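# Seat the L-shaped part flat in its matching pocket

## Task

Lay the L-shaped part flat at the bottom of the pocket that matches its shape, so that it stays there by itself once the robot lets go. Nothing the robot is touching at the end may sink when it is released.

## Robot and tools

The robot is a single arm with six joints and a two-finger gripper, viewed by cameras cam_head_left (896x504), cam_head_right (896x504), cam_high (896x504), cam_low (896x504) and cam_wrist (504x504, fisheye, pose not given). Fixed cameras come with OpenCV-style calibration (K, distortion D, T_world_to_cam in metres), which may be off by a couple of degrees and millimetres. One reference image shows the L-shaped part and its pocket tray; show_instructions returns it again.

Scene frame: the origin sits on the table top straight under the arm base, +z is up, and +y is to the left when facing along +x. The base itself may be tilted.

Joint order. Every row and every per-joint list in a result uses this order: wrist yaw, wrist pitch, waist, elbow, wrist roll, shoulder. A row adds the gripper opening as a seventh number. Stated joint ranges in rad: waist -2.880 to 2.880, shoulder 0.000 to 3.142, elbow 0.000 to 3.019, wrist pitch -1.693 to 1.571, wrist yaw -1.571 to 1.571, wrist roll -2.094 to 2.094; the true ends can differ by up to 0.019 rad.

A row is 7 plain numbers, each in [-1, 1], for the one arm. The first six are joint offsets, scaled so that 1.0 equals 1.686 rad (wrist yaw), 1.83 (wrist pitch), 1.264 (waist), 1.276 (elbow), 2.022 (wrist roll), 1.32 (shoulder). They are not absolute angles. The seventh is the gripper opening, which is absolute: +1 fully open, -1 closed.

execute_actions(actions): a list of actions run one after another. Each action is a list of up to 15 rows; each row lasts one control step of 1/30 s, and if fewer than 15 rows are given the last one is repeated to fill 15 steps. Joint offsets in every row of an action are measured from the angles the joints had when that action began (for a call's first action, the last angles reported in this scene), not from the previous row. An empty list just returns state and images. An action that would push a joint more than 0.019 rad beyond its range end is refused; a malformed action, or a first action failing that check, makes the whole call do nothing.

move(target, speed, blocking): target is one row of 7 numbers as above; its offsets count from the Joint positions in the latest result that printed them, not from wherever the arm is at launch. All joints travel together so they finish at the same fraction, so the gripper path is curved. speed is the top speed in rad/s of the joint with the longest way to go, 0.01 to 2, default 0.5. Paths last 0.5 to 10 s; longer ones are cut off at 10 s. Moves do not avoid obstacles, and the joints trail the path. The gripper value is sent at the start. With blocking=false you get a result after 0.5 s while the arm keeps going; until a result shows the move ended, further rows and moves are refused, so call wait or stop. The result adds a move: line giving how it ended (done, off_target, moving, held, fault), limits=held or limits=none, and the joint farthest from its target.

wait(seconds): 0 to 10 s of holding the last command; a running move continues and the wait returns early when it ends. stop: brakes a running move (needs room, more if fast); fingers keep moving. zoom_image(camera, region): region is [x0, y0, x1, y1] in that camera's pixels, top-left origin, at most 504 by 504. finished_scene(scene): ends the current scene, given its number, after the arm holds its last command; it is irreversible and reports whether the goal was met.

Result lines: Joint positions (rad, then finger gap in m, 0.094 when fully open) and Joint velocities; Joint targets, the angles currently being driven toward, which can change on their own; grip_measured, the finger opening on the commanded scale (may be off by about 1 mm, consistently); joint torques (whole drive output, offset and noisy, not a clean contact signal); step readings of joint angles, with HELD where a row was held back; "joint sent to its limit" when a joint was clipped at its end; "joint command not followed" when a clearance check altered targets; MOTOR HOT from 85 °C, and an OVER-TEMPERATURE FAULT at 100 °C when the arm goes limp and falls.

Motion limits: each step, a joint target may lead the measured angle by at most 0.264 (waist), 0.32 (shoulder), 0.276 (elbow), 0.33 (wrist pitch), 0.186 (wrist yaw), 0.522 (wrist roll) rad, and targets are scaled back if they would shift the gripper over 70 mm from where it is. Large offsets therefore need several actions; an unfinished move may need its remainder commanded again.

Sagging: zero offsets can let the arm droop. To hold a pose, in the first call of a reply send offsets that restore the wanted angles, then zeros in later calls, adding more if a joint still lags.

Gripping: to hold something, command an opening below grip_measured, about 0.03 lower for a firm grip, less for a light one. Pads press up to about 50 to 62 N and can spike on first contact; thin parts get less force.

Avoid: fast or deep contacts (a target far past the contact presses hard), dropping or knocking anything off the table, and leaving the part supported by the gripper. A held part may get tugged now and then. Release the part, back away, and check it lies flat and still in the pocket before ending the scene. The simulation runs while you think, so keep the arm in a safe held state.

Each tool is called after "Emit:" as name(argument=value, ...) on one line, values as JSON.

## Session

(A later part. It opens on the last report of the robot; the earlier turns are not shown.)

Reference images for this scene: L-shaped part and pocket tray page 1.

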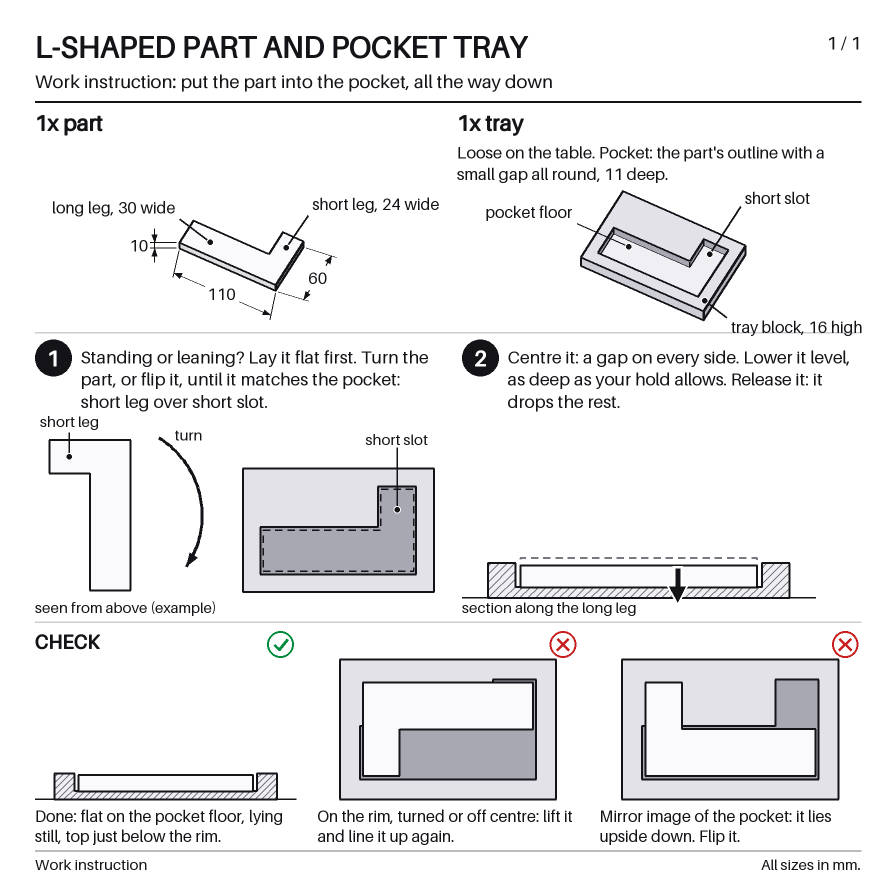

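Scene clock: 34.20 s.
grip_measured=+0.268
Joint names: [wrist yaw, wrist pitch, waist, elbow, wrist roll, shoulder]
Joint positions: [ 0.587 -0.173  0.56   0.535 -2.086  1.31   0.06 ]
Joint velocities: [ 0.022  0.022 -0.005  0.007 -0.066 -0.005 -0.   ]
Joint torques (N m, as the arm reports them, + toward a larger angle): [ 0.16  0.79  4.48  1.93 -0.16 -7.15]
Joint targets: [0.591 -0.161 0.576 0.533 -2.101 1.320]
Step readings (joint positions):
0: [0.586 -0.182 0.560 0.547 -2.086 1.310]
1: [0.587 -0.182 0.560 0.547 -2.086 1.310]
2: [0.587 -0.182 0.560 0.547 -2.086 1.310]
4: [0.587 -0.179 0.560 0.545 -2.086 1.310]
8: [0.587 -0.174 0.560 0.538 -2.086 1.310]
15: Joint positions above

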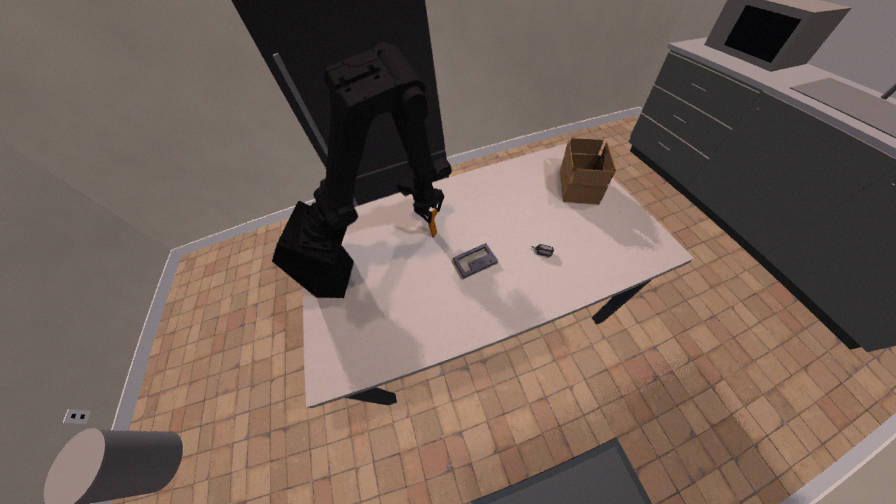

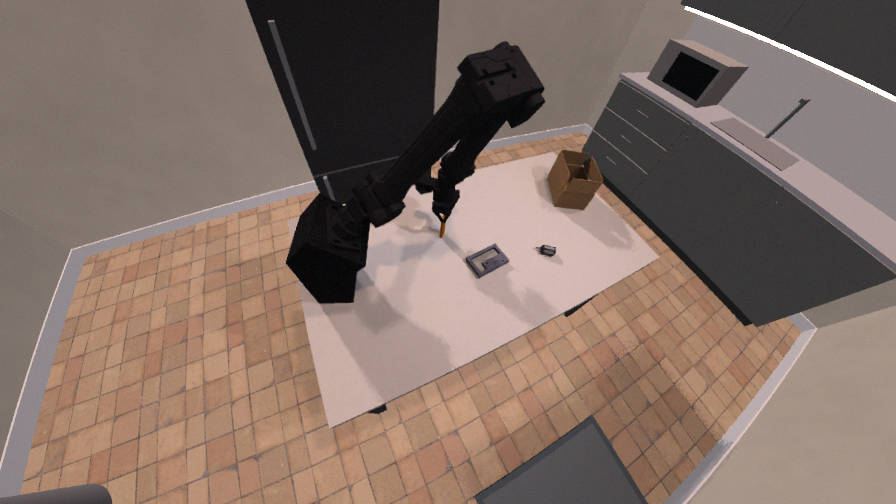

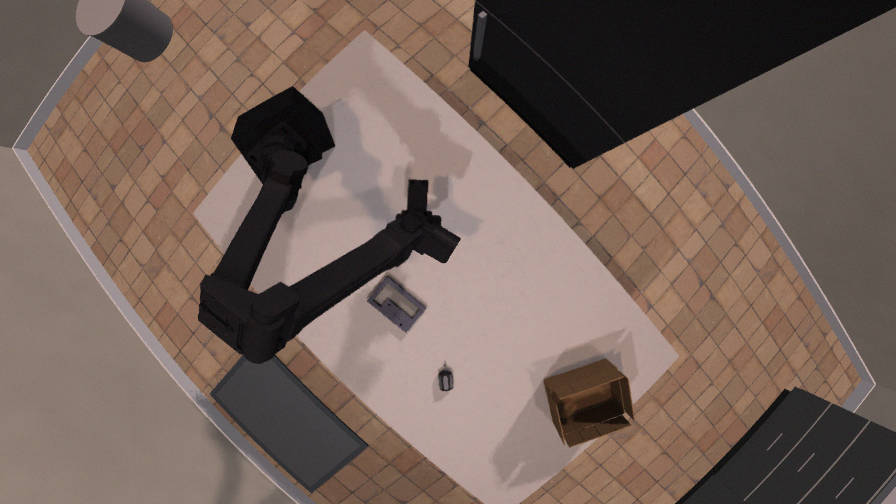

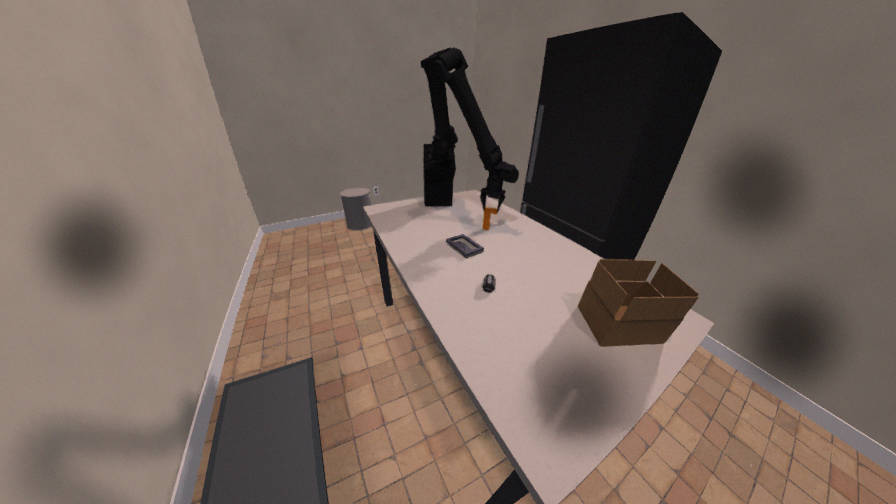

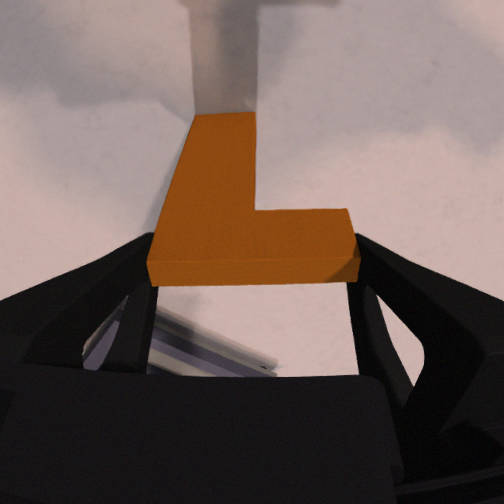

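Emit:
move(target=[0.0024,0.0066,0.0127,-0.0016,0.03,-0.053,0.235], speed=0.14)

Emit:
move(target=[0.002,0.006,0.012,0,1.0,-0.013,0.235], speed=1.2)

Scene clock: 36.83 s.
grip_measured=+0.268
Joint names: [wrist yaw, wrist pitch, waist, elbow, wrist roll, shoulder]
Joint positions: [ 0.588 -0.173  0.56   0.535 -2.041  1.254  0.06 ]
Joint velocities: [-0.007 -0.012  0.005 -0.012  0.022  0.005  0.   ]
Joint torques (N m, as the arm reports them, + toward a larger angle): [ 0.15  0.8   4.25  2.45  0.15 -8.83]
Joint targets: [0.592 -0.161 0.576 0.533 -2.025 1.240]
move: done; limits=none; farthest joint: the waist, 0.017 radians from its target (0.017 radians at the start)

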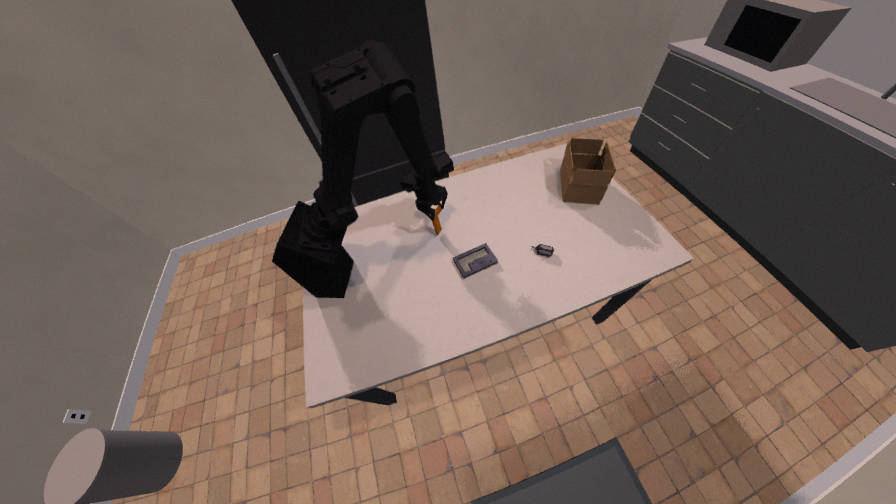

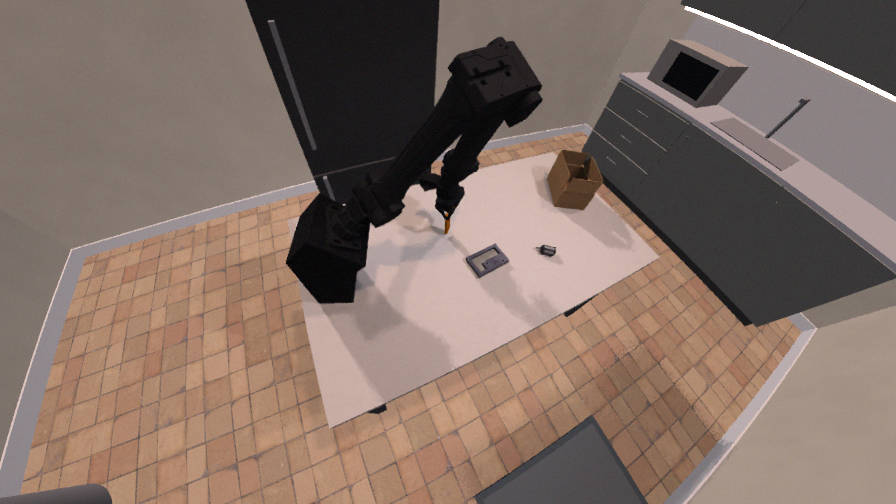

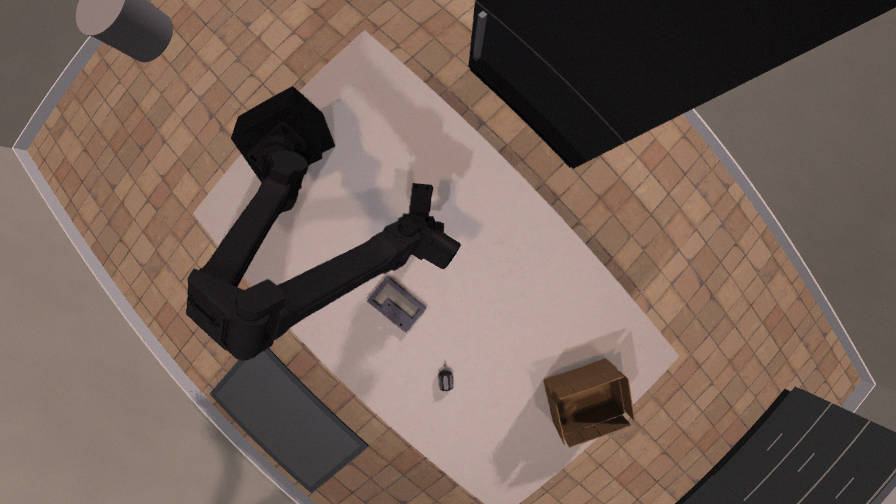

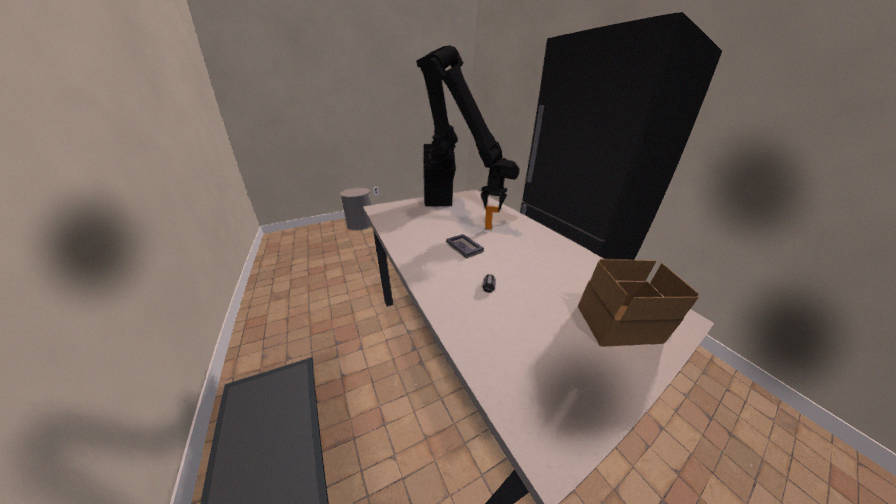

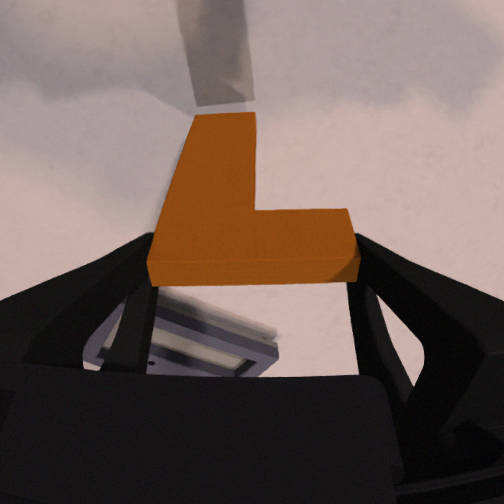

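Scene clock: 39.50 s.
grip_measured=+0.268
Joint names: [wrist yaw, wrist pitch, waist, elbow, wrist roll, shoulder]
Joint positions: [ 0.588 -0.173  0.56   0.535 -0.035  1.254  0.06 ]
Joint velocities: [ 0.037  0.017 -0.005  0.002 -0.022  0.005 -0.   ]
Joint torques (N m, as the arm reports them, + toward a larger angle): [ 0.25  0.87  4.23  2.75  0.15 -9.16]
Joint targets: [0.592 -0.162 0.575 0.535 -0.019 1.237]
move: done; limits=none; farthest joint: the shoulder, 0.017 radians from its target (0.017 radians at the start)

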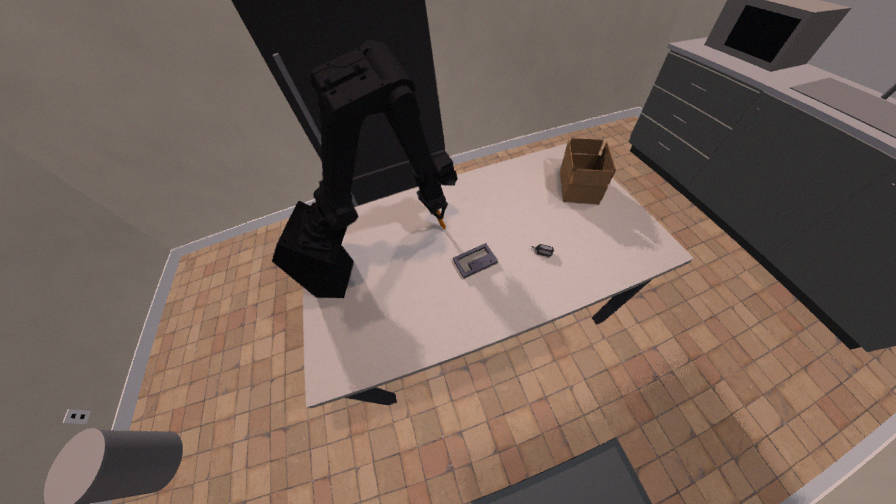

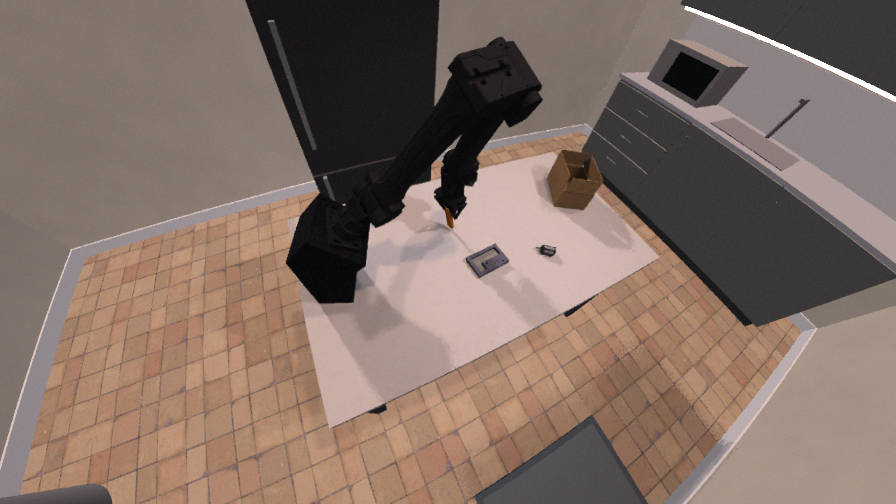

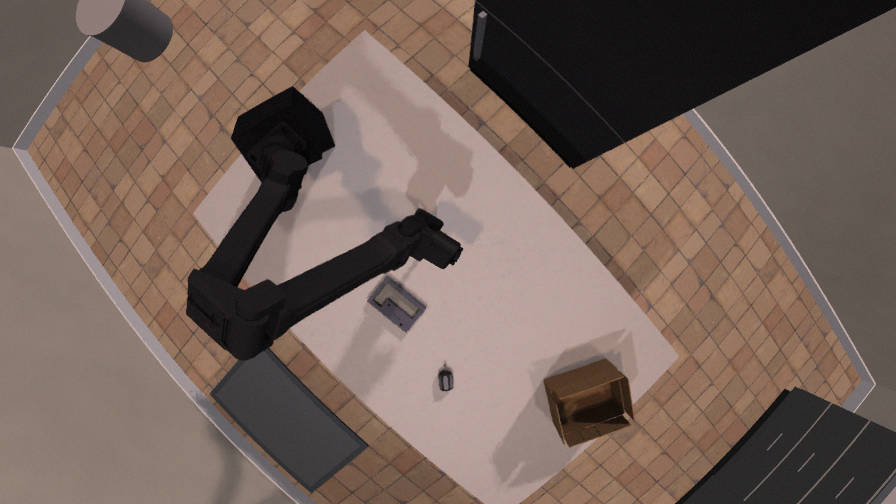

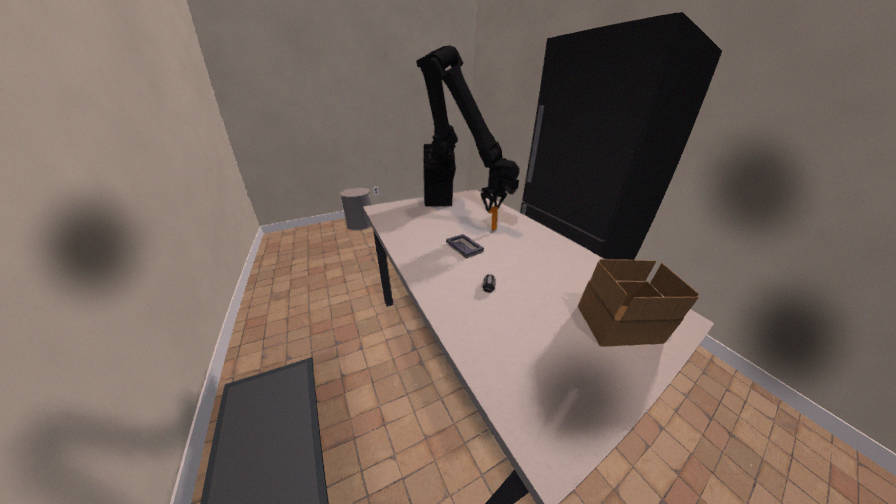

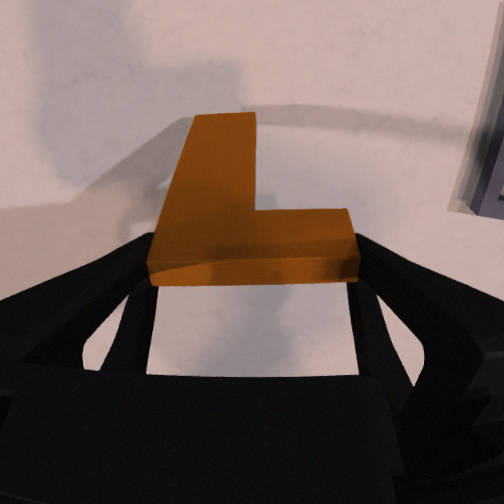

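Emit:
move(target=[0.002,0.006,0.012,0,0.008,0.0417,0.235], speed=0.12)

Emit:
zoom_image(camera="cam_head_right", region=[420,185,480,245])

Emit:
zoom_image(camera="cam_head_left", region=[410,185,470,245])

Emit:
zoom_image(camera="cam_low", region=[465,180,525,240])

Scene clock: 40.90 s.
grip_measured=+0.268
Joint names: [wrist yaw, wrist pitch, waist, elbow, wrist roll, shoulder]
Joint positions: [ 0.588 -0.173  0.56   0.535 -0.034  1.303  0.06 ]
Joint velocities: [-0.037 -0.007  0.005 -0.002  0.022 -0.005 -0.   ]
Joint torques (N m, as the arm reports them, + toward a larger angle): [ 0.25  0.83  4.38  2.24  0.16 -7.53]
Joint targets: [0.592 -0.162 0.575 0.535 -0.019 1.309]
move: done; limits=none; farthest joint: the waist, 0.016 radians from its target (0.016 radians at the start)

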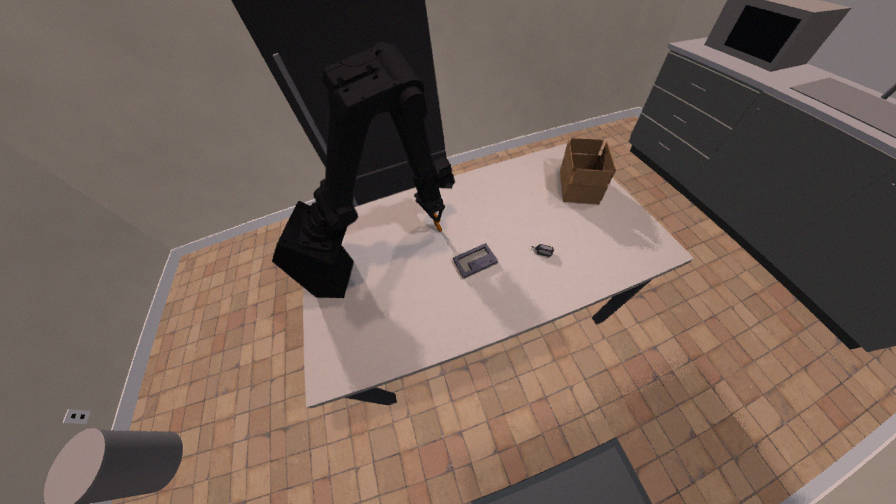

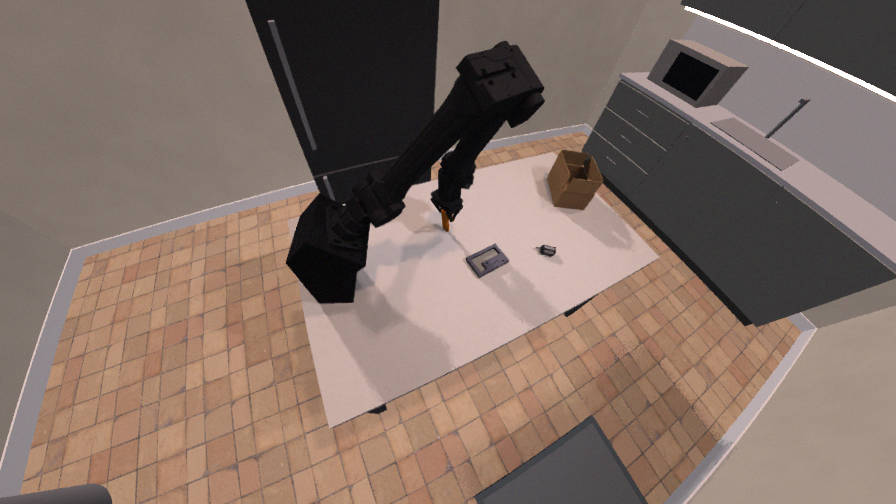

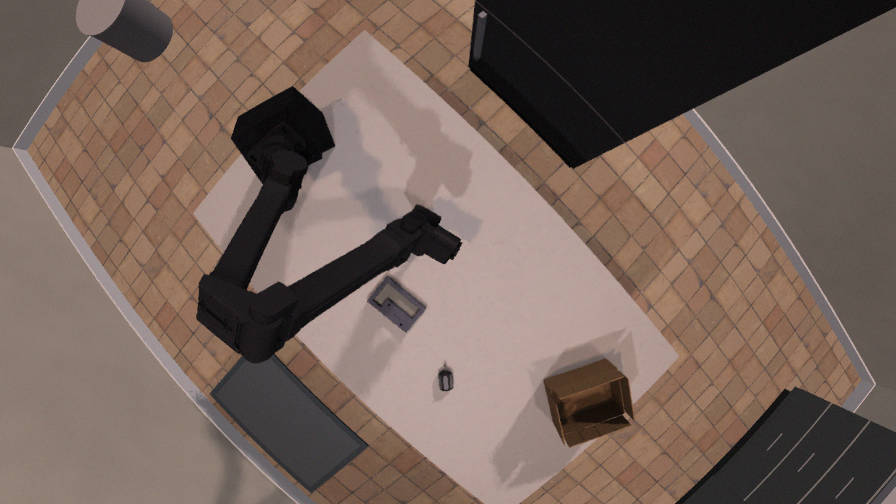

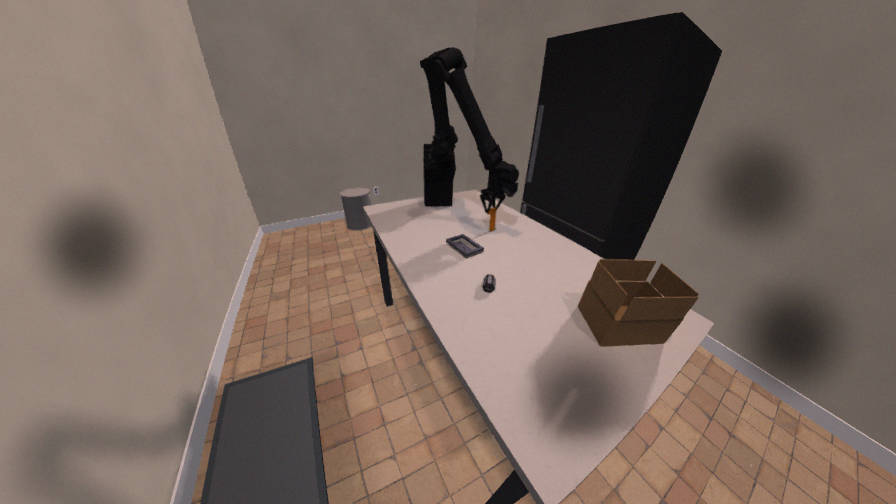

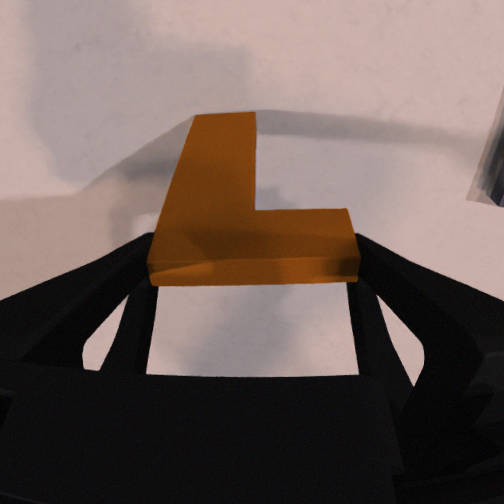

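Region (420, 185, 480, 245) of cam_head_right's 896x504 image, scaled by 8.400, with more detail than that image has.

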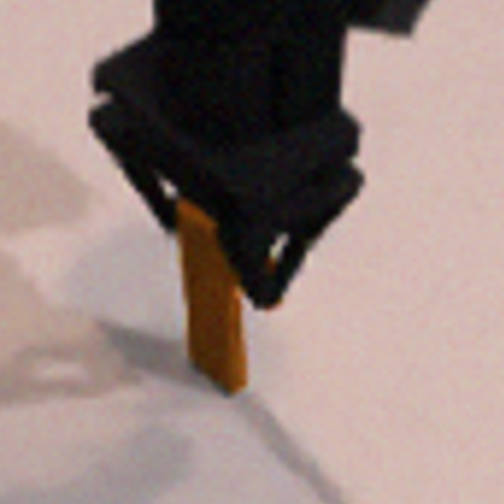

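Region (410, 185, 470, 245) of cam_head_left's 896x504 image, scaled by 8.400, with more detail than that image has.

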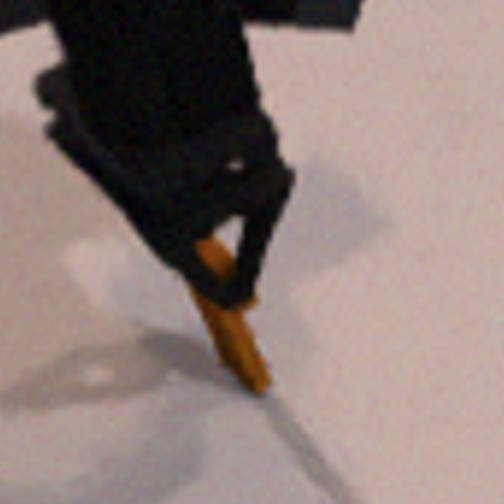

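Region (465, 180, 525, 240) of cam_low's 896x504 image, scaled by 8.400, with more detail than that image has.

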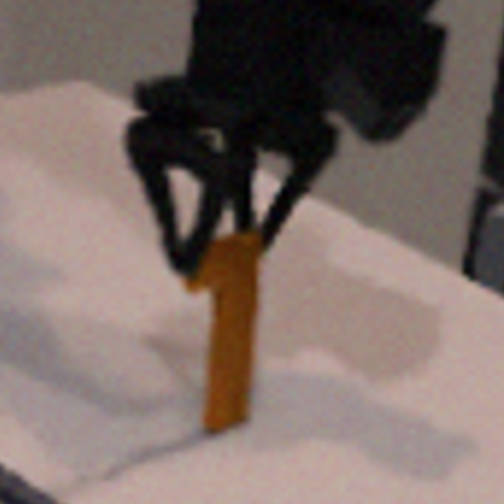

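Emit:
move(target=[-0.0285,-0.1122,0.012,0.0647,0.008,0.0167,0.235], speed=0.3)

Emit:
zoom_image(camera="cam_head_right", region=[420,185,480,245])

Emit:
zoom_image(camera="cam_head_left", region=[410,185,470,245])

Emit:
zoom_image(camera="cam_low", region=[465,180,525,240])

Scene clock: 49.33 s.
grip_measured=+0.268
Joint names: [wrist yaw, wrist pitch, waist, elbow, wrist roll, shoulder]
Joint positions: [ 0.543 -0.367  0.56   0.6   -0.034  1.315  0.06 ]
Joint velocities: [ 0.051 -0.027 -0.015  0.012  0.007  0.005 -0.   ]
Joint torques (N m, as the arm reports them, + toward a larger angle): [-0.11 -0.26  4.49  3.98  0.15 -7.56]
Joint targets: [0.540 -0.378 0.575 0.618 -0.018 1.325]
move: done; limits=none; farthest joint: the elbow, 0.017 radians from its target (0.083 radians at the start)

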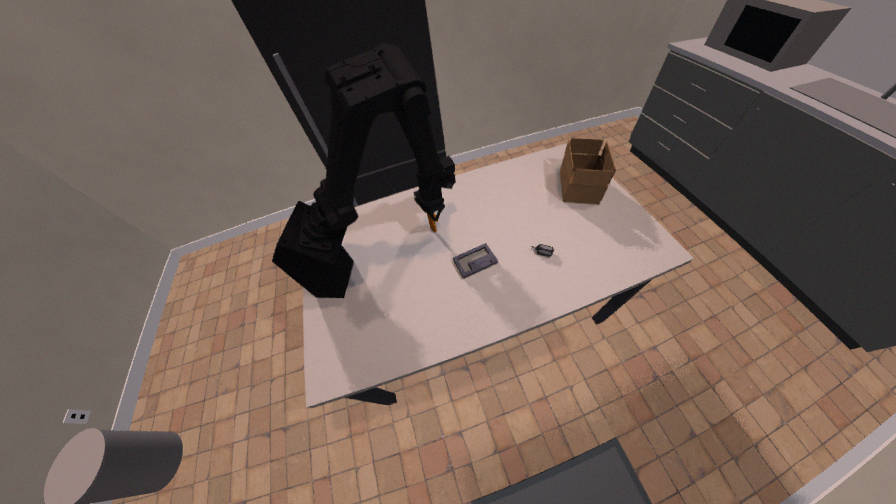

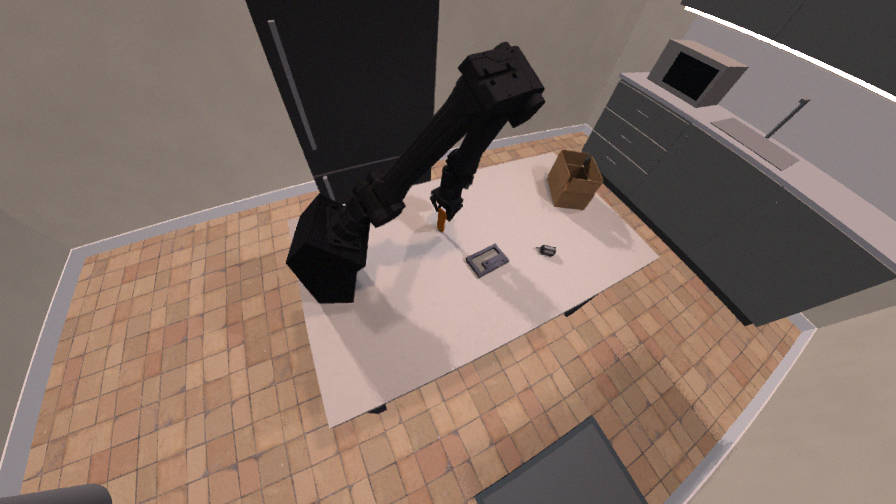

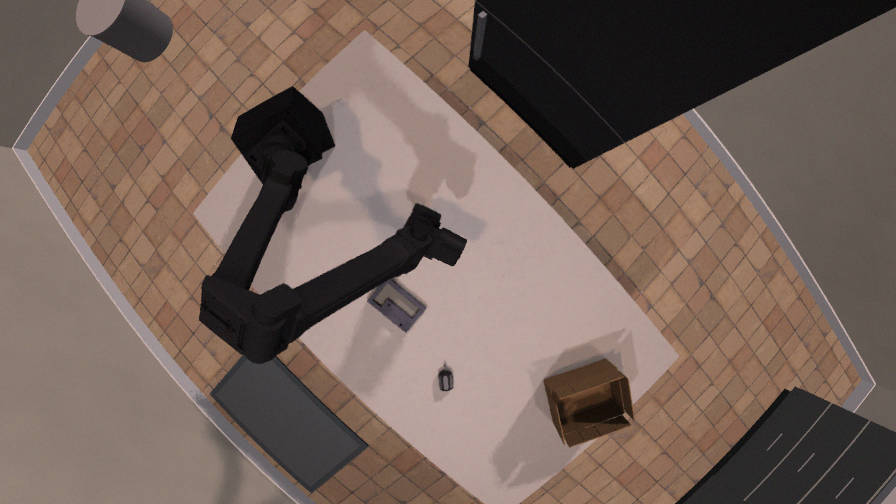

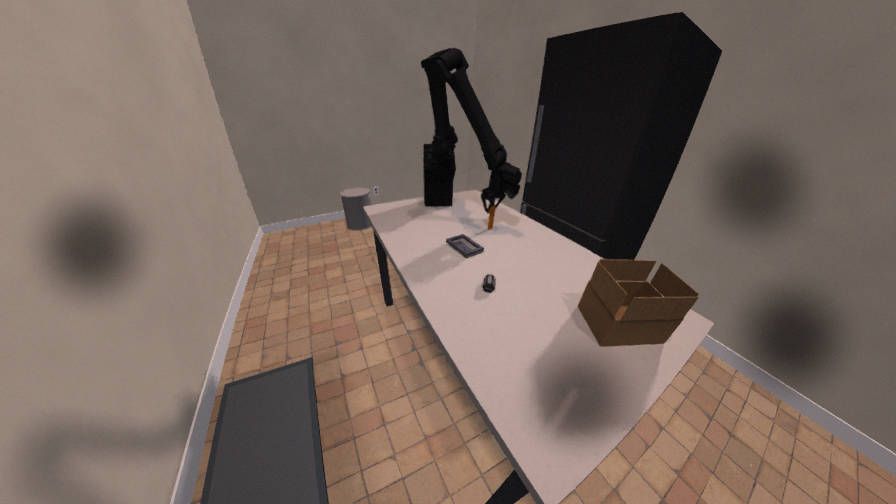

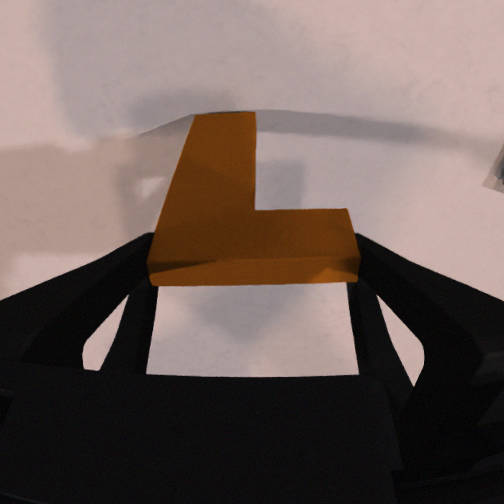

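Region (420, 185, 480, 245) of cam_head_right's 896x504 image, scaled by 8.400, with more detail than that image has.

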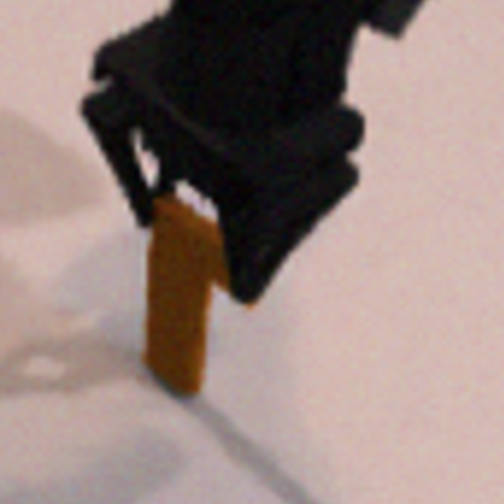

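Region (410, 185, 470, 245) of cam_head_left's 896x504 image, scaled by 8.400, with more detail than that image has.

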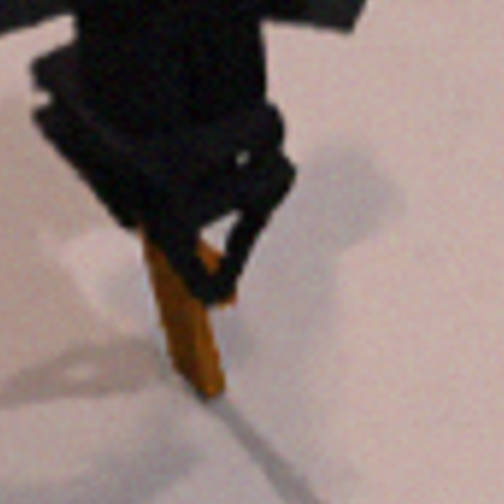

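Region (465, 180, 525, 240) of cam_low's 896x504 image, scaled by 8.400, with more detail than that image has.

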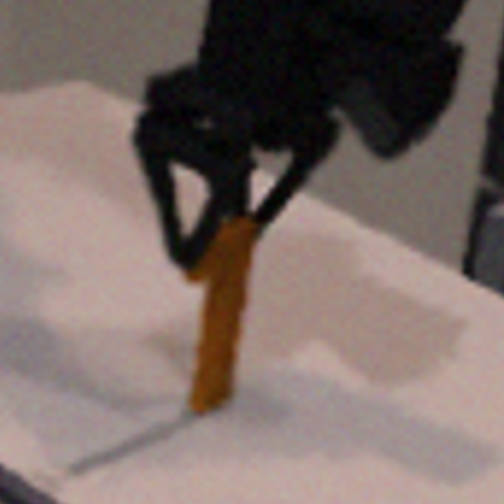

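Emit:
move(target=[-0.002,0.0137,0.012,0.0133,0.008,0.0174,0.235], speed=0.04)

Emit:
zoom_image(camera="cam_low", region=[465,180,525,240])

Emit:
zoom_image(camera="cam_head_right", region=[420,185,480,245])

Scene clock: 51.63 s.
grip_measured=+0.268
Joint names: [wrist yaw, wrist pitch, waist, elbow, wrist roll, shoulder]
Joint positions: [ 0.543 -0.354  0.56   0.6   -0.033  1.328  0.06 ]
Joint velocities: [-0.095  0.002 -0.005  0.002 -0.037 -0.005 -0.001]
Joint torques (N m, as the arm reports them, + toward a larger angle): [-0.1   0.64  4.55  3.85  0.15 -7.72]
Joint targets: [0.540 -0.343 0.575 0.617 -0.018 1.338]
move: done; limits=none; farthest joint: the elbow, 0.017 radians from its target (0.017 radians at the start)

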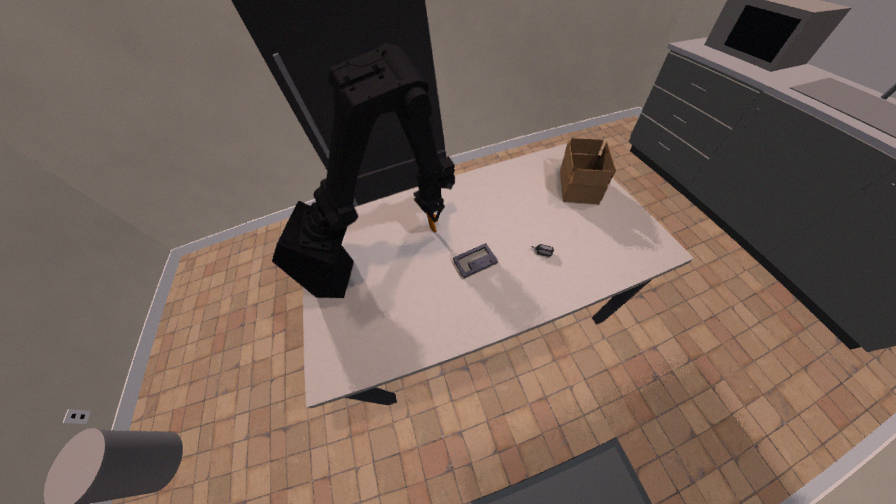

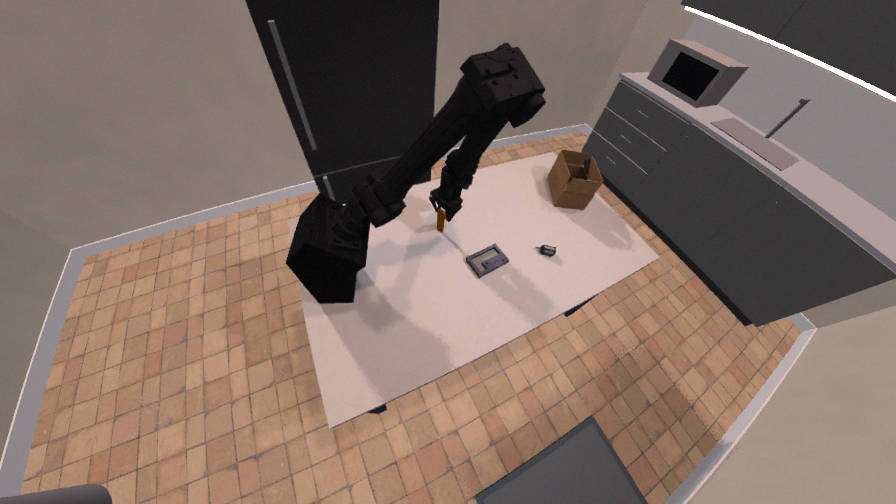

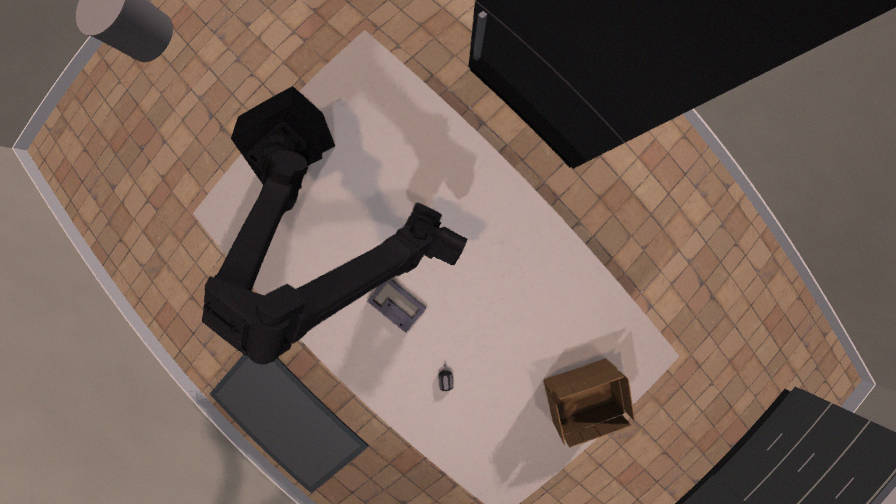

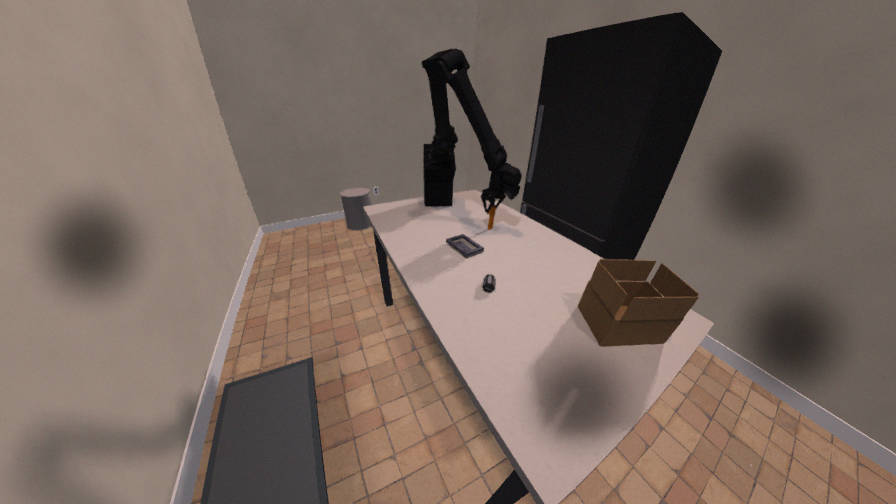

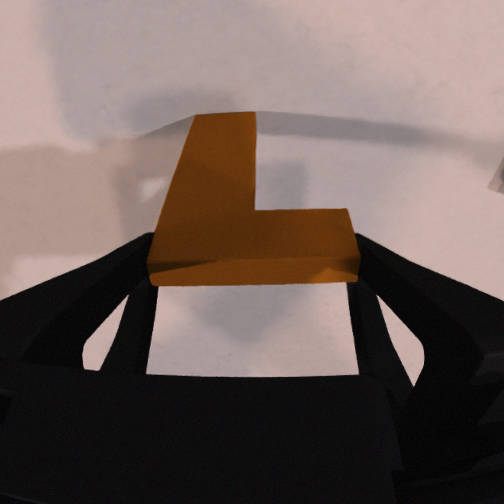

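Region (465, 180, 525, 240) of cam_low's 896x504 image, scaled by 8.400, with more detail than that image has.

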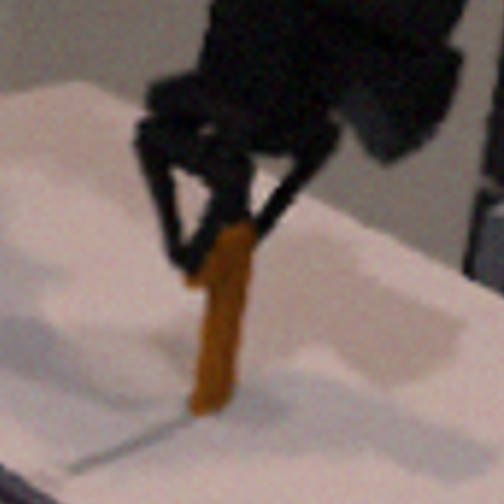

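Region (420, 185, 480, 245) of cam_head_right's 896x504 image, scaled by 8.400, with more detail than that image has.

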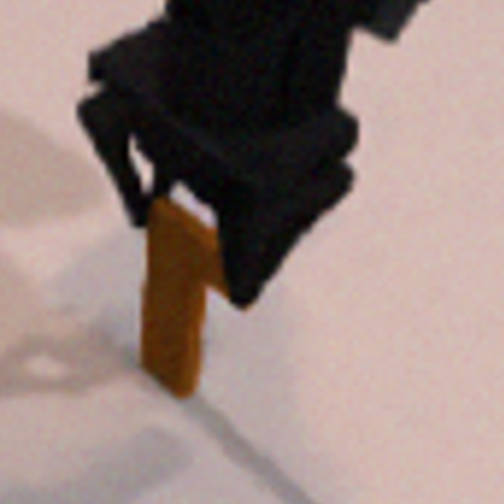

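Emit:
zoom_image(camera="cam_wrist", region=[160,90,300,160])

Region (160, 90, 300, 160) of cam_wrist's 504x504 image, scaled by 3.600, with more detail than that image has.

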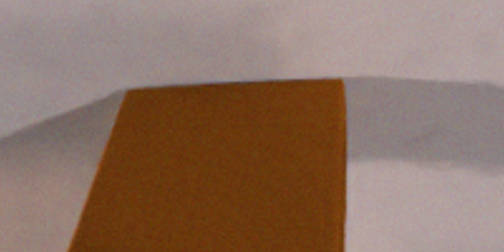

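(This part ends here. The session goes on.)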